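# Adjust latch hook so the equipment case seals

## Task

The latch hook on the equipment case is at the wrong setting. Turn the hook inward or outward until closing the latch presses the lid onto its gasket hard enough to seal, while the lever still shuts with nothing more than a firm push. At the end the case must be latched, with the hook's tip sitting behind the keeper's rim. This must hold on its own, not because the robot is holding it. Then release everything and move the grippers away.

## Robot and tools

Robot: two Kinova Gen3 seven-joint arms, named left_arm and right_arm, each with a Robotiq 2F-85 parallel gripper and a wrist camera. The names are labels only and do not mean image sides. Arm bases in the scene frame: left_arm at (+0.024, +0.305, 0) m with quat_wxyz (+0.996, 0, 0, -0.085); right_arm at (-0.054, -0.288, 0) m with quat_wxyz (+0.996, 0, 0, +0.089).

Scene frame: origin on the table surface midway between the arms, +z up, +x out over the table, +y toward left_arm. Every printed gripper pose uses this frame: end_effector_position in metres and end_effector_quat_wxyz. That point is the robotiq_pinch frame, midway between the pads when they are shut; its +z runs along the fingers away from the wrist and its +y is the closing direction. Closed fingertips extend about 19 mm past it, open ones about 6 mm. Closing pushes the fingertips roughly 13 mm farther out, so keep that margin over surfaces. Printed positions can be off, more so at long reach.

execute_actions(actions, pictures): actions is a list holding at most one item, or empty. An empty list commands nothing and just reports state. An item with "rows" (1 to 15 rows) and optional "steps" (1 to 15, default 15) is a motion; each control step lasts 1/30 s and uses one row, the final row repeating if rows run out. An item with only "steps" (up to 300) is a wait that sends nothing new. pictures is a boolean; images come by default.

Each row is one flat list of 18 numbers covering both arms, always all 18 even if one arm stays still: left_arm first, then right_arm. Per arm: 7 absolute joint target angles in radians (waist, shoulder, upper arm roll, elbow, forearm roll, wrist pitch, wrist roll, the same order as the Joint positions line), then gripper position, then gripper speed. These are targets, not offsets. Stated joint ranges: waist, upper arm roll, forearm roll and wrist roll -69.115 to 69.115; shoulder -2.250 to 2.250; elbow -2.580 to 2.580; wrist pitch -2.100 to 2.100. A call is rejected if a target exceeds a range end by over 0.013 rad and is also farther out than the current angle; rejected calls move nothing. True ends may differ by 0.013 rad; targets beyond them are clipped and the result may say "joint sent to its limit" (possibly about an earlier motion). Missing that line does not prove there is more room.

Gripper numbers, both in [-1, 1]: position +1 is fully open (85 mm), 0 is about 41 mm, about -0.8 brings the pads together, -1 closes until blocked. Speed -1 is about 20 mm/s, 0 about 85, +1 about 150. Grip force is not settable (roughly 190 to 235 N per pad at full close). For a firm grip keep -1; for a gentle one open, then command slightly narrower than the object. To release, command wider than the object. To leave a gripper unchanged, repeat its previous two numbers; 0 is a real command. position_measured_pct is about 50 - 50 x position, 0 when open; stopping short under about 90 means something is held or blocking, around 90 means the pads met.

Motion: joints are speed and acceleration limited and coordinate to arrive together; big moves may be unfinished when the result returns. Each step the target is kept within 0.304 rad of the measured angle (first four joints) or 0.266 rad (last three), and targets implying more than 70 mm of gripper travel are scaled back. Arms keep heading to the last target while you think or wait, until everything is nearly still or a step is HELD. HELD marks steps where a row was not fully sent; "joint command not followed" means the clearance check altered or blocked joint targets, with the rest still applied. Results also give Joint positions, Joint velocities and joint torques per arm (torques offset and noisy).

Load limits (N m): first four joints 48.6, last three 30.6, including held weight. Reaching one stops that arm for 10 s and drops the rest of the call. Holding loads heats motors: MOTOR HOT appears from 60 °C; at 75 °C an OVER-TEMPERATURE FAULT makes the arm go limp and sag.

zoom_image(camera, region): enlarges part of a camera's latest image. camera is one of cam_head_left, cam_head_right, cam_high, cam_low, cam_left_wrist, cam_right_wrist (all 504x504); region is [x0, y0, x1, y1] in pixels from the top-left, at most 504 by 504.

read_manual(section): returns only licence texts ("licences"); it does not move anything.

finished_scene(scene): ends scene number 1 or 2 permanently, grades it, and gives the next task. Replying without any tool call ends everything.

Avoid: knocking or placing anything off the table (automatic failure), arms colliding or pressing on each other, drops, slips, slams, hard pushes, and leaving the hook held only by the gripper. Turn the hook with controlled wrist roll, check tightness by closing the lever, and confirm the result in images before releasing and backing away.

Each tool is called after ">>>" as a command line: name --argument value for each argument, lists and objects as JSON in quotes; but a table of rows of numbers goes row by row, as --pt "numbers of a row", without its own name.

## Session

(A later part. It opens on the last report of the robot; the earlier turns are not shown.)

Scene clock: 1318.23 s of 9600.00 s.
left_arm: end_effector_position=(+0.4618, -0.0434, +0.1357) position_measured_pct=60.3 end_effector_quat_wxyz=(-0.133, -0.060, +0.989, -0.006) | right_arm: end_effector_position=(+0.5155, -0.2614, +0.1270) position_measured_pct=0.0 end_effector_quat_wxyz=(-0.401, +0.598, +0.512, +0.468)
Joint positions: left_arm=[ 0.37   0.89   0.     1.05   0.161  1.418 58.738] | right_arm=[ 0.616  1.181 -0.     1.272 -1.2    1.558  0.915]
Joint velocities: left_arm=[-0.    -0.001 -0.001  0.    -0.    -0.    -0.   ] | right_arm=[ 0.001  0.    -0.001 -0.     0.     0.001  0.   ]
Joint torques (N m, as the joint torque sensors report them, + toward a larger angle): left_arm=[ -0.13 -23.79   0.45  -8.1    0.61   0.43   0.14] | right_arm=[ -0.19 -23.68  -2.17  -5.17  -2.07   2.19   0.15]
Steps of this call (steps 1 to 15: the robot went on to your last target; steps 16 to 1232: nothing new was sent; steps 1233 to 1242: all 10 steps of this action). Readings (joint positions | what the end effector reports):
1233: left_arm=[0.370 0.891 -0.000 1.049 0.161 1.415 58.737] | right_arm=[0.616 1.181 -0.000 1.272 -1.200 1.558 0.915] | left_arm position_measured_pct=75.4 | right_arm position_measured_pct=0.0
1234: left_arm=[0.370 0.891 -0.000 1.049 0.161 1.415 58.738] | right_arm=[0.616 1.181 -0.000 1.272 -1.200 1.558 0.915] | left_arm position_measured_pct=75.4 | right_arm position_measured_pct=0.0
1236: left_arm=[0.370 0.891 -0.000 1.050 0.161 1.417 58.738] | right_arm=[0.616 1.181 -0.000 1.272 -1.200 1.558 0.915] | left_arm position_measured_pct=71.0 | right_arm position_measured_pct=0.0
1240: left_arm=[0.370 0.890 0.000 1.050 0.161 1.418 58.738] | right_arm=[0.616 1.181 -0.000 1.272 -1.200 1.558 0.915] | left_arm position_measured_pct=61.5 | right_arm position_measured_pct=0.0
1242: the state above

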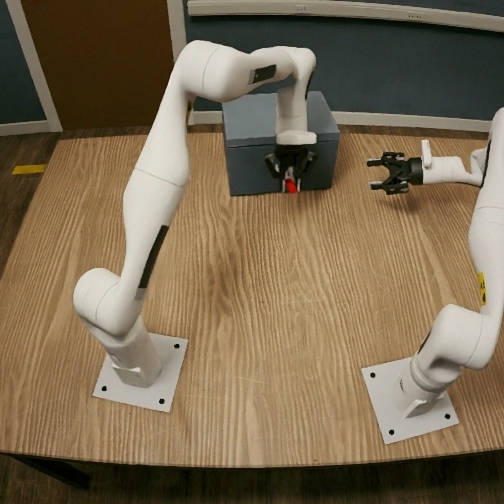

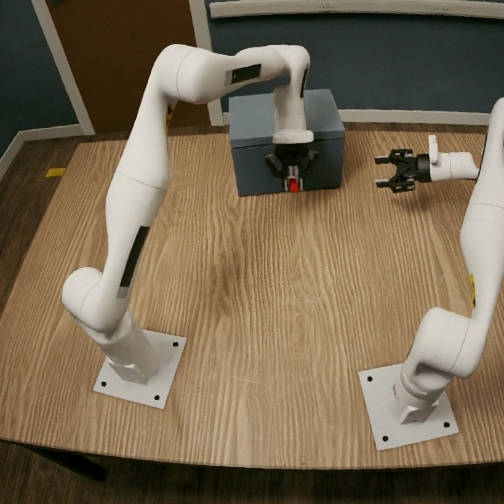

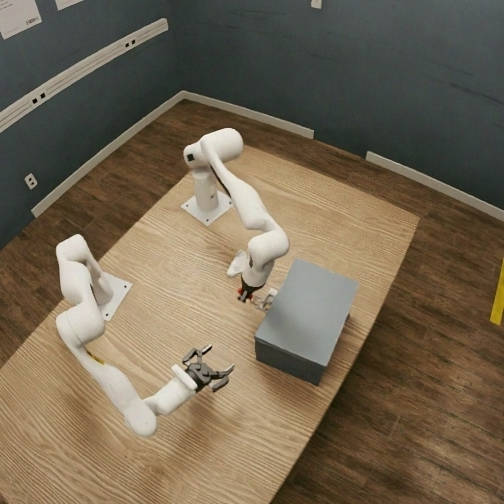

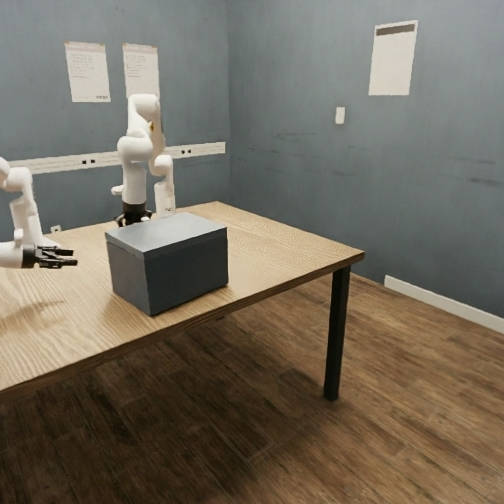

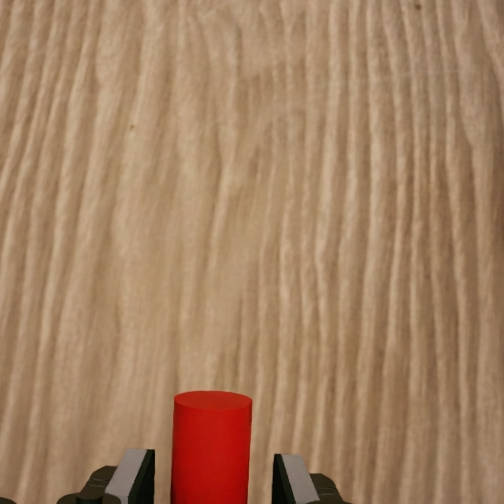

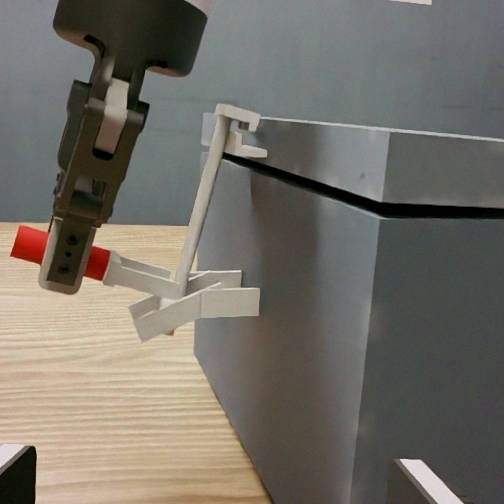

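>>> execute_actions --actions '[{"rows": [[0.393,0.836,0,1.100,0.121,1.368,58.770,-0.2,0,0.616,1.181,0,1.272,-1.2,1.558,0.915,1,0],[0.393,0.836,0,1.100,0.121,1.368,58.770,-0.2,0,0.616,1.181,0,1.272,-1.2,1.558,0.915,1,0],[0.393,0.836,0,1.100,0.121,1.368,58.770,-0.2,0,0.616,1.181,0,1.272,-1.2,1.558,0.915,1,0],[0.4155,0.782,0,1.150,0.0805,1.318,58.801,-0.2,0,0.616,1.181,0,1.272,-1.2,1.558,0.915,1,0],[0.4155,0.782,0,1.150,0.0805,1.318,58.801,-0.2,0,0.616,1.181,0,1.272,-1.2,1.558,0.915,1,0],[0.4155,0.782,0,1.150,0.0805,1.318,58.801,-0.2,0,0.616,1.181,0,1.272,-1.2,1.558,0.915,1,0],[0.438,0.728,0,1.200,0.040,1.2686,58.832,-0.2,0,0.616,1.181,0,1.272,-1.2,1.558,0.915,1,0],[0.438,0.728,0,1.200,0.040,1.2686,58.832,-0.2,0,0.616,1.181,0,1.272,-1.2,1.558,0.915,1,0],[0.438,0.728,0,1.200,0.040,1.2686,58.832,-0.2,0,0.616,1.181,0,1.272,-1.2,1.558,0.915,1,0],[0.4605,0.6735,0,1.2493,0,1.2188,58.864,-0.2,0,0.616,1.181,0,1.272,-1.2,1.558,0.915,1,0]], "steps": 14}]' --pictures false

>>> execute_actions --actions '[{"rows": [[0.4368,0.7102,0,1.1275,0.013,1.3213,58.84,-0.2,0,0.616,1.181,0,1.272,-1.2,1.558,0.915,1,0],[0.4368,0.7102,0,1.1275,0.013,1.3213,58.84,-0.2,0,0.616,1.181,0,1.272,-1.2,1.558,0.915,1,0],[0.4368,0.7102,0,1.1275,0.013,1.3213,58.84,-0.2,0,0.616,1.181,0,1.272,-1.2,1.558,0.915,1,0],[0.4131,0.7469,0,1.0056,0.026,1.4238,58.817,-0.2,0,0.616,1.181,0,1.272,-1.2,1.558,0.915,1,0],[0.4131,0.7469,0,1.0056,0.026,1.4238,58.817,-0.2,0,0.616,1.181,0,1.272,-1.2,1.558,0.915,1,0],[0.4131,0.7469,0,1.0056,0.026,1.4238,58.817,-0.2,0,0.616,1.181,0,1.272,-1.2,1.558,0.915,1,0],[0.3895,0.7836,0,0.8837,0.04,1.5263,58.793,-0.2,0,0.616,1.181,0,1.272,-1.2,1.558,0.915,1,0],[0.3895,0.7836,0,0.8837,0.04,1.5263,58.793,-0.2,0,0.616,1.181,0,1.272,-1.2,1.558,0.915,1,0],[0.3895,0.7836,0,0.8837,0.04,1.5263,58.793,-0.2,0,0.616,1.181,0,1.272,-1.2,1.558,0.915,1,0],[0.3658,0.8203,0,0.7619,0.0528,1.6288,58.77,-0.2,0,0.616,1.181,0,1.272,-1.2,1.558,0.915,1,0]], "steps": 15}]' --pictures false

>>> execute_actions --actions '[{"rows": [[0.3658,0.8203,0,0.7619,0.0528,1.6288,58.77,-0.2,0,0.616,1.181,0,1.272,-1.2,1.558,0.915,1,0],[0.3658,0.8203,0,0.7619,0.0528,1.6288,58.77,-0.2,0,0.616,1.181,0,1.272,-1.2,1.558,0.915,1,0],[0.3658,0.8203,0,0.7619,0.0528,1.6288,58.77,-0.2,0,0.616,1.181,0,1.272,-1.2,1.558,0.915,1,0],[0.3658,0.8203,0,0.7619,0.0528,1.6288,58.77,-0.2,0,0.616,1.181,0,1.272,-1.2,1.558,0.915,1,0],[0.3499,0.8695,0,0.6630,0.052,1.6795,58.755,-0.2,0,0.616,1.181,0,1.272,-1.2,1.558,0.915,1,0],[0.3499,0.8695,0,0.6630,0.052,1.6795,58.755,-0.2,0,0.616,1.181,0,1.272,-1.2,1.558,0.915,1,0],[0.3499,0.8695,0,0.6630,0.052,1.6795,58.755,-0.2,0,0.616,1.181,0,1.272,-1.2,1.558,0.915,1,0],[0.3499,0.8695,0,0.6630,0.052,1.6795,58.755,-0.2,0,0.616,1.181,0,1.272,-1.2,1.558,0.915,1,0],[0.3340,0.9239,0,0.5531,0.0513,1.7356,58.74,-0.2,0,0.616,1.181,0,1.272,-1.2,1.558,0.915,1,0]], "steps": 15}]' --pictures false

>>> execute_actions --actions '[{"steps": 12}]'

Scene clock: 1378.70 s of 9600.00 s.
left_arm: end_effector_position=(+0.4609, -0.0434, +0.1859) position_measured_pct=59.9 end_effector_quat_wxyz=(-0.017, -0.058, +0.998, +0.001) | right_arm: end_effector_position=(+0.5155, -0.2614, +0.1270) position_measured_pct=0.0 end_effector_quat_wxyz=(-0.401, +0.598, +0.512, +0.468)
Joint positions: left_arm=[ 0.449  0.702  0.     1.223  0.02   1.244 58.848] | right_arm=[ 0.616  1.181 -0.     1.272 -1.2    1.558  0.915]
Joint velocities: left_arm=[ 0.139 -0.338  0.006  0.32  -0.274 -0.336  0.218] | right_arm=[-0.001 -0.001 -0.001  0.    -0.    -0.     0.   ]
Joint torques (N m, as the joint torque sensors report them, + toward a larger angle): left_arm=[ -0.85 -19.37   0.25  -8.3    0.55  -0.38   0.02] | right_arm=[ -0.15 -23.58  -2.14  -5.17  -1.78   2.35   0.08]
Steps of this call (steps 1 to 15: the robot went on to your last target; steps 16 to 1800: nothing new was sent; steps 1801 to 1814: all 14 steps of this action). Readings (joint positions | what the end effector reports):
1801: left_arm=[0.371 0.889 -0.000 1.052 0.160 1.417 58.738] | right_arm=[0.616 1.181 -0.000 1.272 -1.200 1.558 0.915] | left_arm position_measured_pct=59.9 | right_arm position_measured_pct=0.0
1802: left_arm=[0.374 0.882 -0.001 1.058 0.157 1.412 58.741] | right_arm=[0.616 1.181 -0.000 1.272 -1.200 1.558 0.915] | left_arm position_measured_pct=59.9 | right_arm position_measured_pct=0.0
1804: left_arm=[0.384 0.858 -0.001 1.079 0.140 1.391 58.755] | right_arm=[0.616 1.181 -0.000 1.272 -1.200 1.558 0.915] | left_arm position_measured_pct=59.9 | right_arm position_measured_pct=0.0
1808: left_arm=[0.409 0.797 -0.000 1.134 0.094 1.334 58.791] | right_arm=[0.616 1.181 -0.000 1.272 -1.200 1.558 0.915] | left_arm position_measured_pct=59.9 | right_arm position_measured_pct=0.0
1814: the state above

Scene clock: 1379.20 s of 9600.00 s.
left_arm: end_effector_position=(+0.5075, -0.0389, +0.2418) position_measured_pct=59.9 end_effector_quat_wxyz=(-0.037, -0.058, +0.998, +0.001) | right_arm: end_effector_position=(+0.5155, -0.2614, +0.1270) position_measured_pct=0.0 end_effector_quat_wxyz=(-0.401, +0.598, +0.512, +0.468)
Joint positions: left_arm=[ 0.387  0.788 -0.     0.877  0.04   1.539 58.79 ] | right_arm=[ 0.616  1.181 -0.     1.272 -1.2    1.558  0.915]
Joint velocities: left_arm=[-0.167  0.25  -0.001 -0.954  0.106  0.764 -0.168] | right_arm=[-0.    -0.001 -0.     0.    -0.    -0.     0.   ]
Joint torques (N m, as the joint torque sensors report them, + toward a larger angle): left_arm=[  0.81 -23.75   0.99  -8.01   0.25  -0.1   -0.1 ] | right_arm=[ -0.37 -23.93  -2.2   -5.42  -1.85   2.37   0.19]
Steps of this call (steps 1 to 15: all 15 steps of this action). Readings (joint positions | what the end effector reports):
1: left_arm=[0.452 0.693 0.001 1.232 0.013 1.235 58.854] | right_arm=[0.616 1.181 -0.000 1.272 -1.200 1.558 0.915] | left_arm position_measured_pct=59.9 | right_arm position_measured_pct=0.0
2: left_arm=[0.452 0.689 0.001 1.236 0.010 1.234 58.855] | right_arm=[0.616 1.181 -0.000 1.272 -1.200 1.558 0.915] | left_arm position_measured_pct=59.9 | right_arm position_measured_pct=0.0
4: left_arm=[0.450 0.691 0.001 1.228 0.010 1.247 58.852] | right_arm=[0.616 1.181 -0.000 1.272 -1.200 1.558 0.915] | left_arm position_measured_pct=59.9 | right_arm position_measured_pct=0.0
8: left_arm=[0.435 0.713 0.001 1.143 0.015 1.323 58.836] | right_arm=[0.616 1.181 -0.000 1.272 -1.200 1.558 0.915] | left_arm position_measured_pct=59.9 | right_arm position_measured_pct=0.0
15: the state above

Scene clock: 1379.70 s of 9600.00 s.
left_arm: end_effector_position=(+0.5495, -0.0332, +0.2584) position_measured_pct=59.9 end_effector_quat_wxyz=(-0.043, -0.055, +0.998, -0.003) | right_arm: end_effector_position=(+0.5155, -0.2614, +0.1270) position_measured_pct=0.0 end_effector_quat_wxyz=(-0.401, +0.598, +0.512, +0.468)
Joint positions: left_arm=[ 0.338  0.91  -0.     0.58   0.051  1.722 58.744] | right_arm=[ 0.616  1.181 -0.     1.272 -1.2    1.558  0.915]
Joint velocities: left_arm=[-0.055  0.17  -0.002 -0.379 -0.003  0.2   -0.054] | right_arm=[-0.002  0.    -0.    -0.    -0.     0.001 -0.   ]
Joint torques (N m, as the joint torque sensors report them, + toward a larger angle): left_arm=[  0.26 -24.85   0.68  -9.03   0.4    0.26   0.41] | right_arm=[ -0.26 -24.19  -2.43  -5.23  -2.04   2.3    0.16]
Steps of this call (steps 1 to 15: all 15 steps of this action). Readings (joint positions | what the end effector reports):
1: left_arm=[0.381 0.795 -0.000 0.847 0.044 1.563 58.784] | right_arm=[0.616 1.181 -0.000 1.272 -1.200 1.558 0.915] | left_arm position_measured_pct=59.9 | right_arm position_measured_pct=0.0
2: left_arm=[0.377 0.802 -0.000 0.822 0.047 1.583 58.780] | right_arm=[0.616 1.181 -0.000 1.272 -1.200 1.558 0.915] | left_arm position_measured_pct=59.9 | right_arm position_measured_pct=0.0
4: left_arm=[0.371 0.811 -0.000 0.785 0.050 1.612 58.774] | right_arm=[0.616 1.181 -0.000 1.272 -1.200 1.558 0.915] | left_arm position_measured_pct=59.9 | right_arm position_measured_pct=0.0
8: left_arm=[0.359 0.841 0.000 0.718 0.052 1.651 58.764] | right_arm=[0.616 1.181 -0.000 1.272 -1.200 1.558 0.915] | left_arm position_measured_pct=59.9 | right_arm position_measured_pct=0.0
15: the state above

Scene clock: 1380.10 s of 9600.00 s.
left_arm: end_effector_position=(+0.5535, -0.0326, +0.2579) position_measured_pct=59.9 end_effector_quat_wxyz=(-0.043, -0.055, +0.998, -0.003) | right_arm: end_effector_position=(+0.5155, -0.2614, +0.1270) position_measured_pct=0.0 end_effector_quat_wxyz=(-0.401, +0.598, +0.512, +0.468)
Joint positions: left_arm=[ 0.334  0.924 -0.     0.553  0.051  1.736 58.74 ] | right_arm=[ 0.616  1.181 -0.     1.272 -1.2    1.558  0.915]
Joint velocities: left_arm=[-0.     0.004 -0.    -0.002  0.     0.     0.   ] | right_arm=[-0.001 -0.    -0.     0.    -0.     0.     0.   ]
Joint torques (N m, as the joint torque sensors report them, + toward a larger angle): left_arm=[  0.04 -25.39   0.53  -9.71   0.59   0.07   0.18] | right_arm=[ -0.24 -24.07  -2.31  -5.62  -1.8    2.2    0.41]
Steps of this call (steps 1 to 12: the robot went on to your last target). Readings (joint positions | what the end effector reports):
1: left_arm=[0.337 0.915 -0.000 0.569 0.051 1.728 58.742] | right_arm=[0.616 1.181 -0.000 1.272 -1.200 1.558 0.915] | left_arm position_measured_pct=59.9 | right_arm position_measured_pct=0.0
2: left_arm=[0.336 0.917 -0.000 0.562 0.051 1.732 58.741] | right_arm=[0.616 1.181 -0.000 1.272 -1.200 1.558 0.915] | left_arm position_measured_pct=59.9 | right_arm position_measured_pct=0.0
4: left_arm=[0.335 0.920 -0.000 0.557 0.051 1.734 58.740] | right_arm=[0.616 1.181 -0.000 1.272 -1.200 1.558 0.915] | left_arm position_measured_pct=59.9 | right_arm position_measured_pct=0.0
8: left_arm=[0.334 0.923 -0.000 0.554 0.051 1.735 58.740] | right_arm=[0.616 1.181 -0.000 1.272 -1.200 1.558 0.915] | left_arm position_measured_pct=59.9 | right_arm position_measured_pct=0.0
12: the state above

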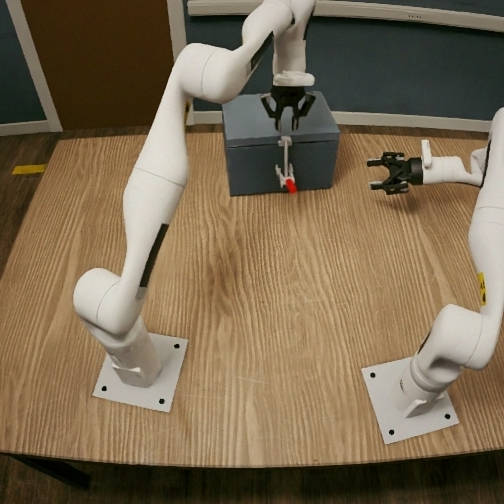

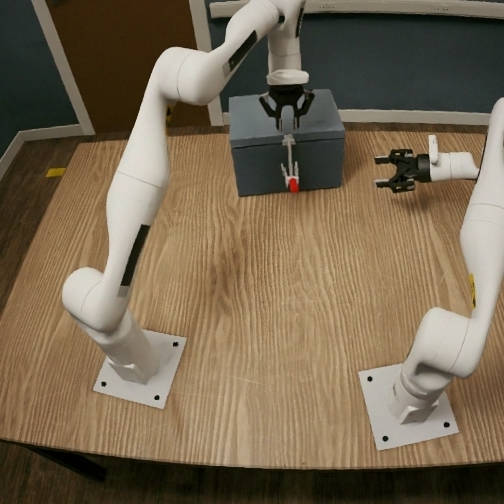

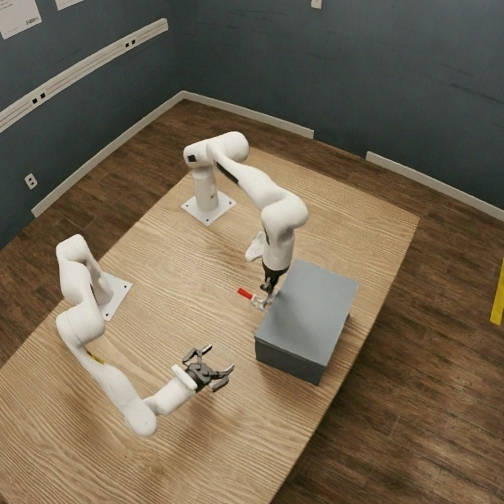

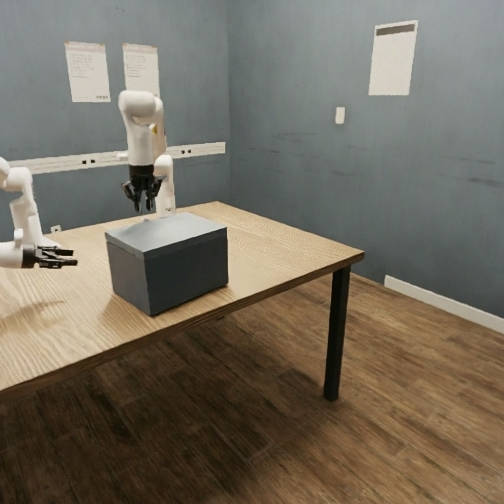

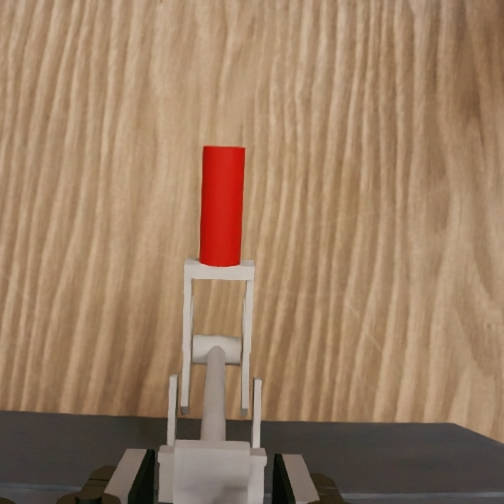

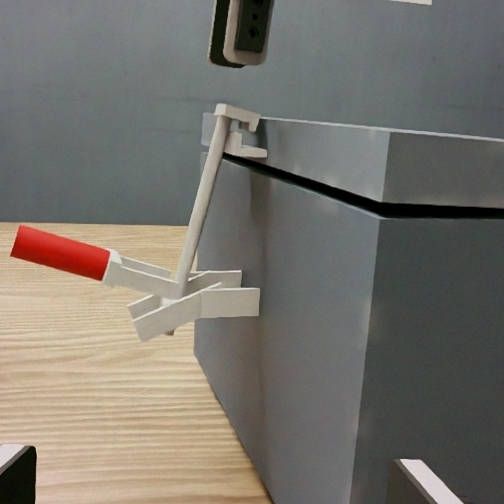

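>>> execute_actions --actions '[{"rows": [[0.3345,0.9209,0,0.579,0.0512,1.7126,58.74,-0.2,0,0.616,1.181,0,1.272,-1.2,1.558,0.915,1,0],[0.3345,0.9209,0,0.579,0.0512,1.7126,58.74,-0.2,0,0.616,1.181,0,1.272,-1.2,1.558,0.915,1,0],[0.335,0.9178,0,0.6053,0.0511,1.6895,58.74,-0.2,0,0.616,1.181,0,1.272,-1.2,1.558,0.915,1,0],[0.335,0.9178,0,0.6053,0.0511,1.6895,58.74,-0.2,0,0.616,1.181,0,1.272,-1.2,1.558,0.915,1,0],[0.3355,0.9148,0,0.6314,0.051,1.6665,58.741,-0.2,0,0.616,1.181,0,1.272,-1.2,1.558,0.915,1,0],[0.3355,0.9148,0,0.6314,0.051,1.6665,58.741,-0.2,0,0.616,1.181,0,1.272,-1.2,1.558,0.915,1,0],[0.3360,0.9117,0,0.6575,0.0509,1.6435,58.741,-0.2,0,0.616,1.181,0,1.272,-1.2,1.558,0.915,1,0]], "steps": 15}]'

>>> zoom_image --camera "cam_right_wrist" --region '[180, 50, 300, 170]'

Scene clock: 1395.37 s of 9600.00 s.
left_arm: end_effector_position=(+0.5515, -0.0329, +0.2328) position_measured_pct=59.9 end_effector_quat_wxyz=(-0.044, -0.057, +0.997, -0.002) | right_arm: end_effector_position=(+0.5155, -0.2614, +0.1270) position_measured_pct=0.0 end_effector_quat_wxyz=(-0.401, +0.598, +0.512, +0.468)
Joint positions: left_arm=[ 0.336  0.913 -0.     0.656  0.051  1.645 58.741] | right_arm=[ 0.616  1.181 -0.     1.272 -1.2    1.558  0.915]
Joint velocities: left_arm=[-0.    -0.007 -0.002  0.025 -0.    -0.019 -0.   ] | right_arm=[ 0.002  0.001  0.     0.     0.001 -0.001 -0.   ]
Joint torques (N m, as the joint torque sensors report them, + toward a larger angle): left_arm=[ -0.27 -26.2    0.42  -8.98   0.66  -0.12   0.16] | right_arm=[ -0.29 -24.05  -2.2   -5.09  -1.93   2.27   0.32]
Steps of this call (steps 1 to 30: the robot went on to your last target; steps 31 to 443: nothing new was sent; steps 444 to 458: all 15 steps of this action). Readings (joint positions | what the end effector reports):
444: left_arm=[0.334 0.924 -0.000 0.554 0.051 1.735 58.740] | right_arm=[0.616 1.181 -0.000 1.272 -1.200 1.558 0.915] | left_arm position_measured_pct=59.9 | right_arm position_measured_pct=0.0
445: left_arm=[0.334 0.922 -0.000 0.559 0.051 1.731 58.740] | right_arm=[0.616 1.181 -0.000 1.272 -1.200 1.558 0.915] | left_arm position_measured_pct=59.9 | right_arm position_measured_pct=0.0
447: left_arm=[0.334 0.920 0.000 0.575 0.051 1.717 58.740] | right_arm=[0.616 1.181 -0.000 1.272 -1.200 1.558 0.915] | left_arm position_measured_pct=59.9 | right_arm position_measured_pct=0.0
451: left_arm=[0.335 0.916 0.000 0.617 0.051 1.679 58.741] | right_arm=[0.616 1.181 -0.000 1.272 -1.200 1.558 0.915] | left_arm position_measured_pct=59.9 | right_arm position_measured_pct=0.0
458: the state above

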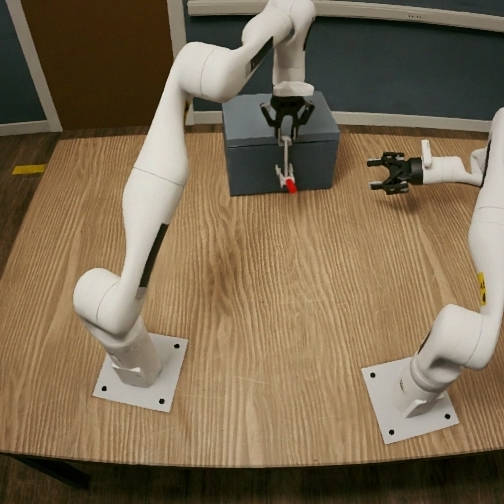

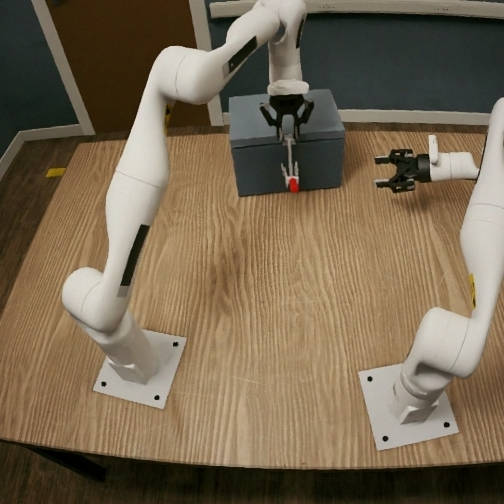

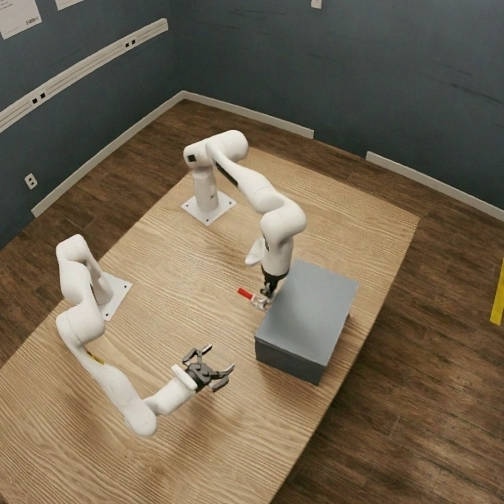

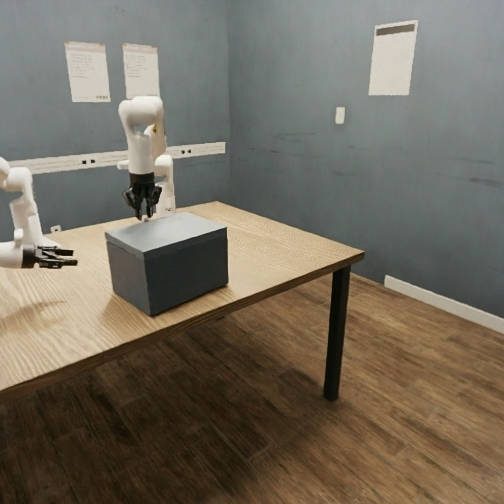

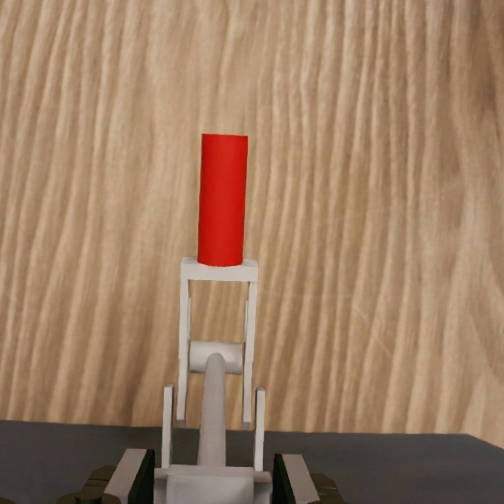

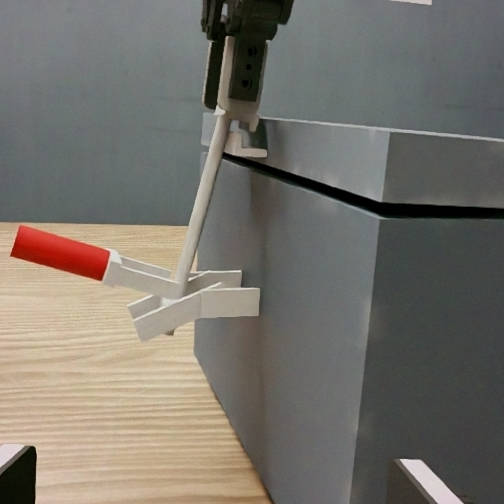

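Region (180, 50, 300, 170) of cam_right_wrist's 504x504 image, scaled by 4.200.

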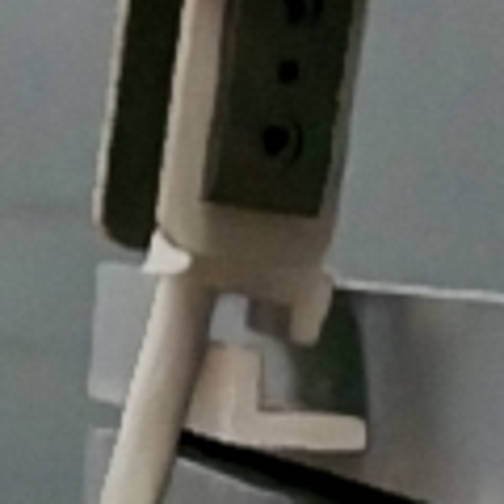

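>>> execute_actions --actions '[{"rows": [[0.3390,0.9012,0,0.6791,0.0511,1.6324,58.744,-0.2,0,0.616,1.181,0,1.272,-1.2,1.558,0.915,1,0],[0.3390,0.9012,0,0.6791,0.0511,1.6324,58.744,-0.2,0,0.616,1.181,0,1.272,-1.2,1.558,0.915,1,0],[0.3390,0.9012,0,0.6791,0.0511,1.6324,58.744,-0.2,0,0.616,1.181,0,1.272,-1.2,1.558,0.915,1,0],[0.3390,0.9012,0,0.6791,0.0511,1.6324,58.744,-0.2,0,0.616,1.181,0,1.272,-1.2,1.558,0.915,1,0],[0.3390,0.9012,0,0.6791,0.0511,1.6324,58.744,-0.2,0,0.616,1.181,0,1.272,-1.2,1.558,0.915,1,0],[0.3390,0.9012,0,0.6791,0.0511,1.6324,58.744,-0.48,-0.5,0.616,1.181,0,1.272,-1.2,1.558,0.915,1,0]], "steps": 15}]' --pictures false

>>> execute_actions --actions '[{"steps": 8}]'

>>> zoom_image --camera "cam_right_wrist" --region '[180, 50, 300, 170]'

Scene clock: 1419.70 s of 9600.00 s.
left_arm: end_effector_position=(+0.5479, -0.0337, +0.2331) position_measured_pct=71.0 end_effector_quat_wxyz=(-0.043, -0.057, +0.997, -0.003) | right_arm: end_effector_position=(+0.5155, -0.2614, +0.1270) position_measured_pct=0.0 end_effector_quat_wxyz=(-0.401, +0.598, +0.512, +0.468)
Joint positions: left_arm=[ 0.339  0.901  0.     0.679  0.051  1.632 58.744] | right_arm=[ 0.616  1.181 -0.     1.272 -1.2    1.558  0.915]
Joint velocities: left_arm=[ 0.001 -0.001  0.     0.001  0.001 -0.001 -0.   ] | right_arm=[ 0.001  0.001 -0.001 -0.     0.     0.001  0.   ]
Joint torques (N m, as the joint torque sensors report them, + toward a larger angle): left_arm=[ -0.36 -24.46   0.35  -8.53   0.25   0.18  -0.08] | right_arm=[ -0.17 -23.72  -2.32  -5.44  -2.14   2.19   0.23]
Steps of this call (steps 1 to 15: the robot went on to your last target; steps 16 to 715: nothing new was sent; steps 716 to 730: all 15 steps of this action). Readings (joint positions | what the end effector reports):
716: left_arm=[0.336 0.911 -0.000 0.659 0.051 1.643 58.741] | right_arm=[0.616 1.181 -0.000 1.272 -1.200 1.558 0.915] | left_arm position_measured_pct=59.9 | right_arm position_measured_pct=0.0
717: left_arm=[0.337 0.908 -0.000 0.664 0.051 1.641 58.742] | right_arm=[0.616 1.181 -0.000 1.272 -1.200 1.558 0.915] | left_arm position_measured_pct=59.9 | right_arm position_measured_pct=0.0
719: left_arm=[0.338 0.904 0.000 0.672 0.051 1.636 58.743] | right_arm=[0.616 1.181 -0.000 1.272 -1.200 1.558 0.915] | left_arm position_measured_pct=59.9 | right_arm position_measured_pct=0.0
723: left_arm=[0.339 0.902 0.000 0.678 0.051 1.633 58.744] | right_arm=[0.616 1.181 -0.000 1.272 -1.200 1.558 0.915] | left_arm position_measured_pct=61.5 | right_arm position_measured_pct=0.0
730: the state above

Scene clock: 1419.97 s of 9600.00 s.
left_arm: end_effector_position=(+0.5479, -0.0338, +0.2332) position_measured_pct=71.4 end_effector_quat_wxyz=(-0.043, -0.057, +0.997, -0.003) | right_arm: end_effector_position=(+0.5155, -0.2614, +0.1270) position_measured_pct=0.0 end_effector_quat_wxyz=(-0.401, +0.598, +0.512, +0.468)
Joint positions: left_arm=[ 0.339  0.901  0.     0.679  0.051  1.632 58.744] | right_arm=[ 0.616  1.181 -0.     1.272 -1.2    1.558  0.915]
Joint velocities: left_arm=[ 0.001  0.    -0.001  0.     0.     0.    -0.001] | right_arm=[ 0.    -0.001 -0.    -0.     0.     0.    -0.   ]
Joint torques (N m, as the joint torque sensors report them, + toward a larger angle): left_arm=[ -0.4  -24.83  -0.02  -8.74   0.33   0.09   0.23] | right_arm=[ -0.46 -24.22  -2.    -5.35  -1.95   2.17   0.31]
Steps of this call (steps 1 to 8: the robot went on to your last target). Readings (joint positions | what the end effector reports):
1: left_arm=[0.339 0.901 0.000 0.679 0.051 1.632 58.744] | right_arm=[0.616 1.181 -0.000 1.272 -1.200 1.558 0.915] | left_arm position_measured_pct=71.4 | right_arm position_measured_pct=0.0
2: left_arm=[0.339 0.901 0.000 0.679 0.051 1.632 58.744] | right_arm=[0.616 1.181 -0.000 1.272 -1.200 1.558 0.915] | left_arm position_measured_pct=71.4 | right_arm position_measured_pct=0.0
4: left_arm=[0.339 0.901 0.000 0.679 0.051 1.632 58.744] | right_arm=[0.616 1.181 -0.000 1.272 -1.200 1.558 0.915] | left_arm position_measured_pct=71.4 | right_arm position_measured_pct=0.0
8: the state above

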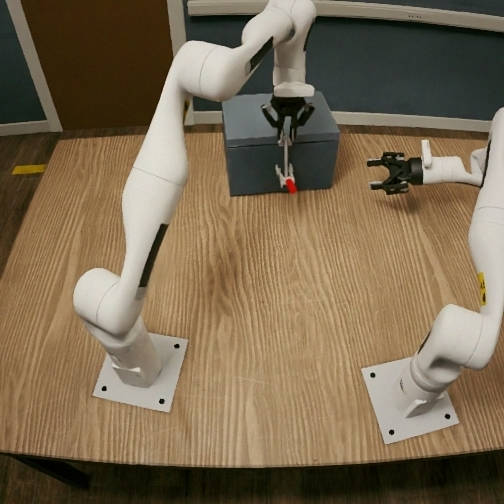

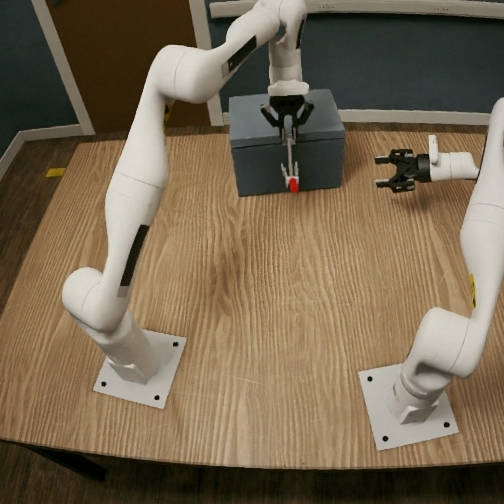

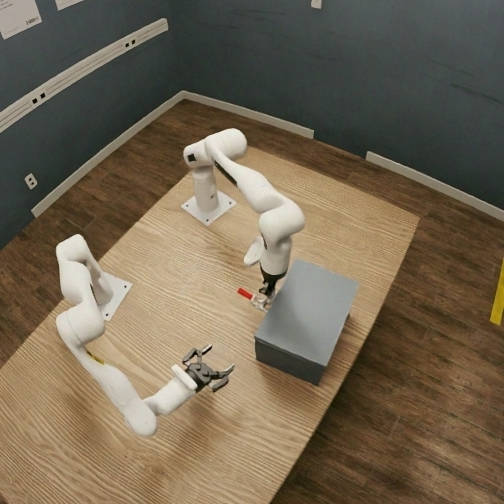

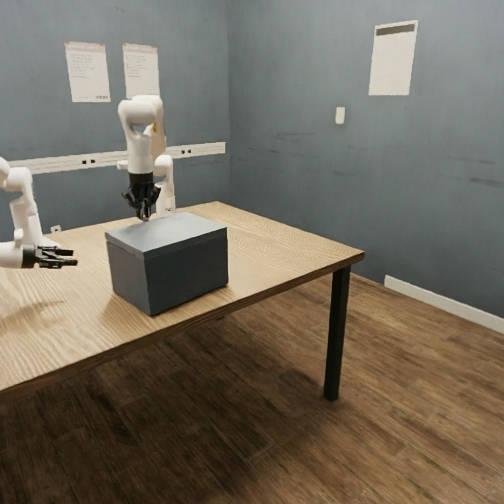

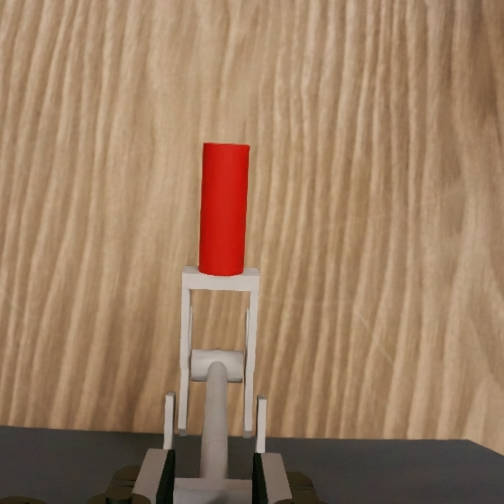

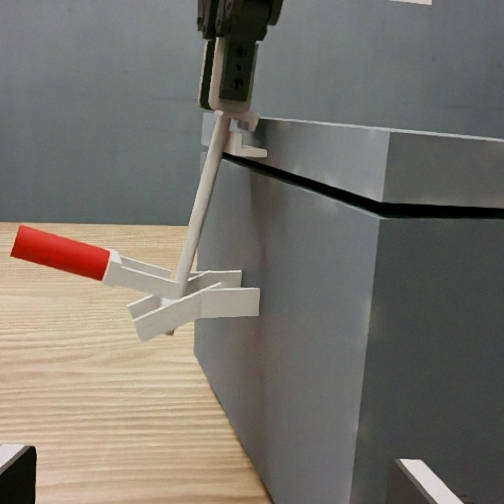

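Region (180, 50, 300, 170) of cam_right_wrist's 504x504 image, scaled by 4.200.

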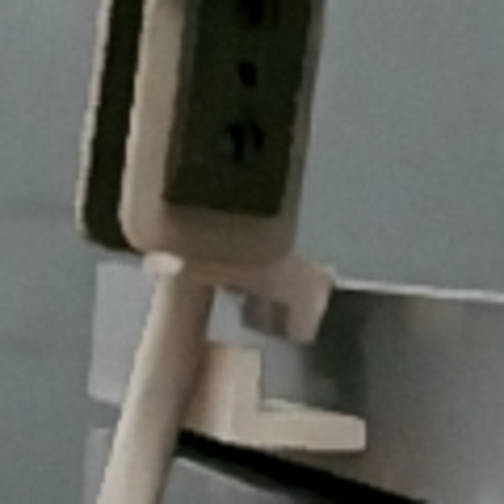

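>>> execute_actions --actions '[{"rows": [[0.3417,0.893,0,0.6944,0.0512,1.6251,58.747,-0.48,-0.5,0.616,1.181,0,1.272,-1.2,1.558,0.915,1,0],[0.3417,0.893,0,0.6944,0.0512,1.6251,58.747,-0.48,-0.5,0.616,1.181,0,1.272,-1.2,1.558,0.915,1,0],[0.3417,0.893,0,0.6944,0.0512,1.6251,58.747,-0.48,-0.5,0.616,1.181,0,1.272,-1.2,1.558,0.915,1,0],[0.3444,0.8848,0,0.7097,0.0514,1.6179,58.749,-0.48,-0.5,0.616,1.181,0,1.272,-1.2,1.558,0.915,1,0],[0.3444,0.8848,0,0.7097,0.0514,1.6179,58.749,-0.48,-0.5,0.616,1.181,0,1.272,-1.2,1.558,0.915,1,0],[0.3444,0.8848,0,0.7097,0.0514,1.6179,58.749,-0.48,-0.5,0.616,1.181,0,1.272,-1.2,1.558,0.915,1,0],[0.347,0.8765,0,0.725,0.0515,1.6106,58.752,-0.48,-0.5,0.616,1.181,0,1.272,-1.2,1.558,0.915,1,0],[0.347,0.8765,0,0.725,0.0515,1.6106,58.752,-0.48,-0.5,0.616,1.181,0,1.272,-1.2,1.558,0.915,1,0],[0.347,0.8765,0,0.725,0.0515,1.6106,58.752,-0.48,-0.5,0.616,1.181,0,1.272,-1.2,1.558,0.915,1,0],[0.3497,0.8683,0,0.7403,0.0517,1.6034,58.754,-0.48,-0.5,0.616,1.181,0,1.272,-1.2,1.558,0.915,1,0],[0.3497,0.8683,0,0.7403,0.0517,1.6034,58.754,-0.48,-0.5,0.616,1.181,0,1.272,-1.2,1.558,0.915,1,0],[0.3497,0.8683,0,0.7403,0.0517,1.6034,58.754,-0.48,-0.5,0.616,1.181,0,1.272,-1.2,1.558,0.915,1,0],[0.3524,0.8601,0,0.7556,0.0518,1.5961,58.757,-0.48,-0.5,0.616,1.181,0,1.272,-1.2,1.558,0.915,1,0]], "steps": 15}]' --pictures false

>>> execute_actions --actions '[{"steps": 10}]'

>>> zoom_image --camera "cam_right_wrist" --region '[150, 30, 300, 180]'

Scene clock: 1456.03 s of 9600.00 s.
left_arm: end_effector_position=(+0.5360, -0.0352, +0.2353) position_measured_pct=71.4 end_effector_quat_wxyz=(-0.043, -0.058, +0.997, -0.003) | right_arm: end_effector_position=(+0.5155, -0.2614, +0.1270) position_measured_pct=0.0 end_effector_quat_wxyz=(-0.401, +0.598, +0.512, +0.468)
Joint positions: left_arm=[ 0.351  0.865  0.     0.744  0.052  1.601 58.755] | right_arm=[ 0.616  1.181 -0.     1.272 -1.2    1.558  0.915]
Joint velocities: left_arm=[ 0.023 -0.069  0.003  0.13   0.002 -0.061  0.026] | right_arm=[ 0.001  0.    -0.    -0.     0.    -0.001 -0.   ]
Joint torques (N m, as the joint torque sensors report them, + toward a larger angle): left_arm=[ -0.92 -23.42   0.28  -8.35   0.33   0.34   0.22] | right_arm=[ -0.3  -23.94  -2.2   -5.46  -1.81   2.28   0.06]
Steps of this call (steps 1 to 15: the robot went on to your last target; steps 16 to 1067: nothing new was sent; steps 1068 to 1082: all 15 steps of this action). Readings (joint positions | what the end effector reports):
1068: left_arm=[0.340 0.900 0.000 0.680 0.051 1.631 58.744] | right_arm=[0.616 1.181 -0.000 1.272 -1.200 1.558 0.915] | left_arm position_measured_pct=71.4 | right_arm position_measured_pct=0.0
1069: left_arm=[0.340 0.898 0.000 0.684 0.052 1.630 58.745] | right_arm=[0.616 1.181 -0.000 1.272 -1.200 1.558 0.915] | left_arm position_measured_pct=71.4 | right_arm position_measured_pct=0.0
1071: left_arm=[0.342 0.894 0.000 0.690 0.051 1.627 58.746] | right_arm=[0.616 1.181 -0.000 1.272 -1.200 1.558 0.915] | left_arm position_measured_pct=71.4 | right_arm position_measured_pct=0.0
1075: left_arm=[0.345 0.884 0.000 0.709 0.051 1.617 58.749] | right_arm=[0.616 1.181 -0.000 1.272 -1.200 1.558 0.915] | left_arm position_measured_pct=71.4 | right_arm position_measured_pct=0.0
1082: the state above

Scene clock: 1456.37 s of 9600.00 s.
left_arm: end_effector_position=(+0.5340, -0.0354, +0.2356) position_measured_pct=71.4 end_effector_quat_wxyz=(-0.043, -0.058, +0.997, -0.003) | right_arm: end_effector_position=(+0.5155, -0.2614, +0.1270) position_measured_pct=0.0 end_effector_quat_wxyz=(-0.401, +0.598, +0.512, +0.468)
Joint positions: left_arm=[ 0.353  0.86   0.     0.755  0.052  1.595 58.757] | right_arm=[ 0.616  1.181 -0.     1.272 -1.2    1.558  0.915]
Joint velocities: left_arm=[ 0.    -0.003  0.002  0.003  0.    -0.001  0.   ] | right_arm=[ 0.001 -0.    -0.    -0.    -0.001 -0.    -0.   ]
Joint torques (N m, as the joint torque sensors report them, + toward a larger angle): left_arm=[ -0.55 -23.95   0.37  -8.08   0.3    0.18   0.06] | right_arm=[ -0.23 -23.67  -2.02  -5.15  -1.91   2.19   0.35]
Steps of this call (steps 1 to 10: the robot went on to your last target). Readings (joint positions | what the end effector reports):
1: left_arm=[0.351 0.864 0.000 0.748 0.052 1.599 58.756] | right_arm=[0.616 1.181 -0.000 1.272 -1.200 1.558 0.915] | left_arm position_measured_pct=71.4 | right_arm position_measured_pct=0.0
2: left_arm=[0.352 0.862 0.000 0.750 0.052 1.598 58.756] | right_arm=[0.616 1.181 -0.000 1.272 -1.200 1.558 0.915] | left_arm position_measured_pct=71.4 | right_arm position_measured_pct=0.0
4: left_arm=[0.352 0.861 0.000 0.752 0.052 1.596 58.757] | right_arm=[0.616 1.181 -0.000 1.272 -1.200 1.558 0.915] | left_arm position_measured_pct=71.4 | right_arm position_measured_pct=0.0
8: left_arm=[0.353 0.860 0.000 0.754 0.052 1.595 58.757] | right_arm=[0.616 1.181 -0.000 1.272 -1.200 1.558 0.915] | left_arm position_measured_pct=71.4 | right_arm position_measured_pct=0.0
10: the state above

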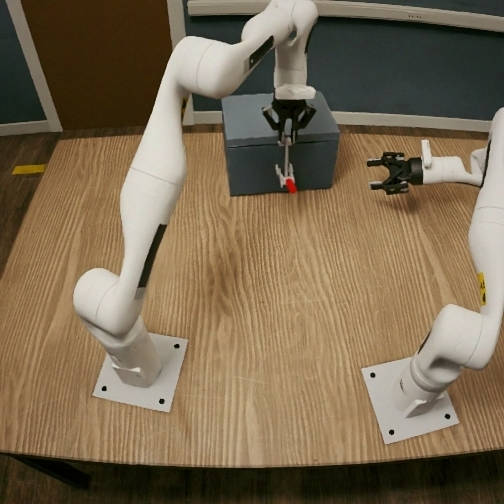

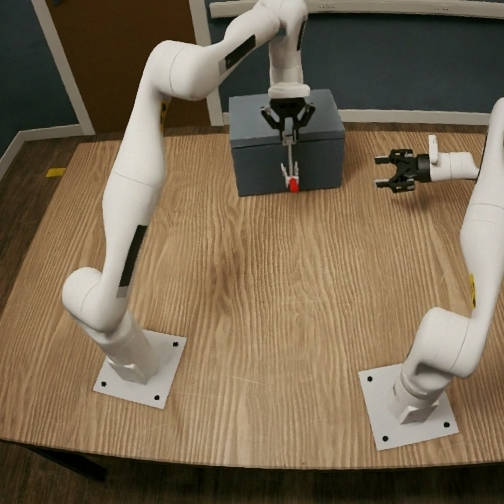

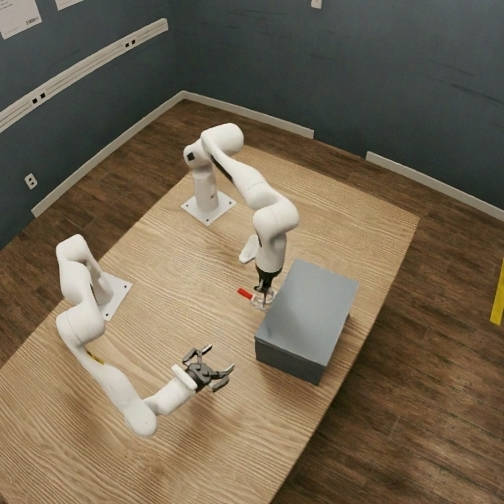

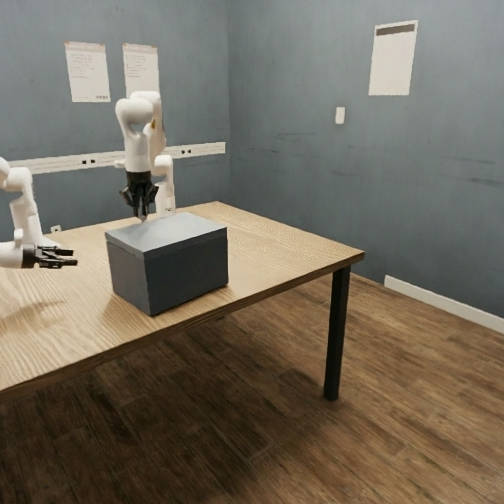

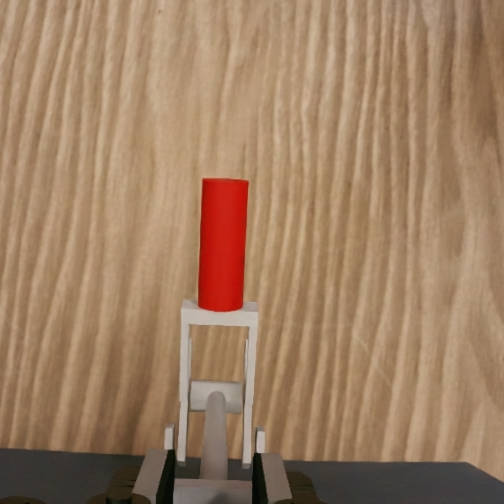

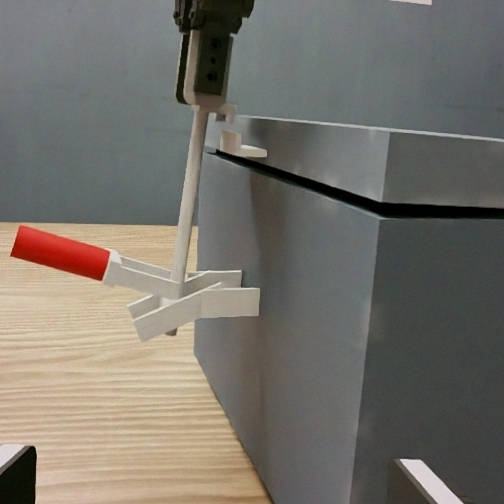

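Region (150, 30, 300, 180) of cam_right_wrist's 504x504 image, scaled by 3.360.

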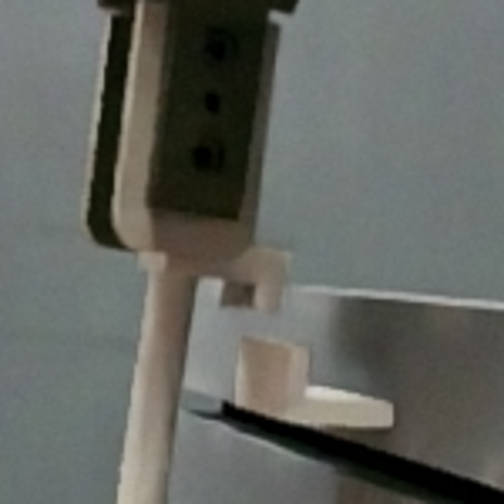

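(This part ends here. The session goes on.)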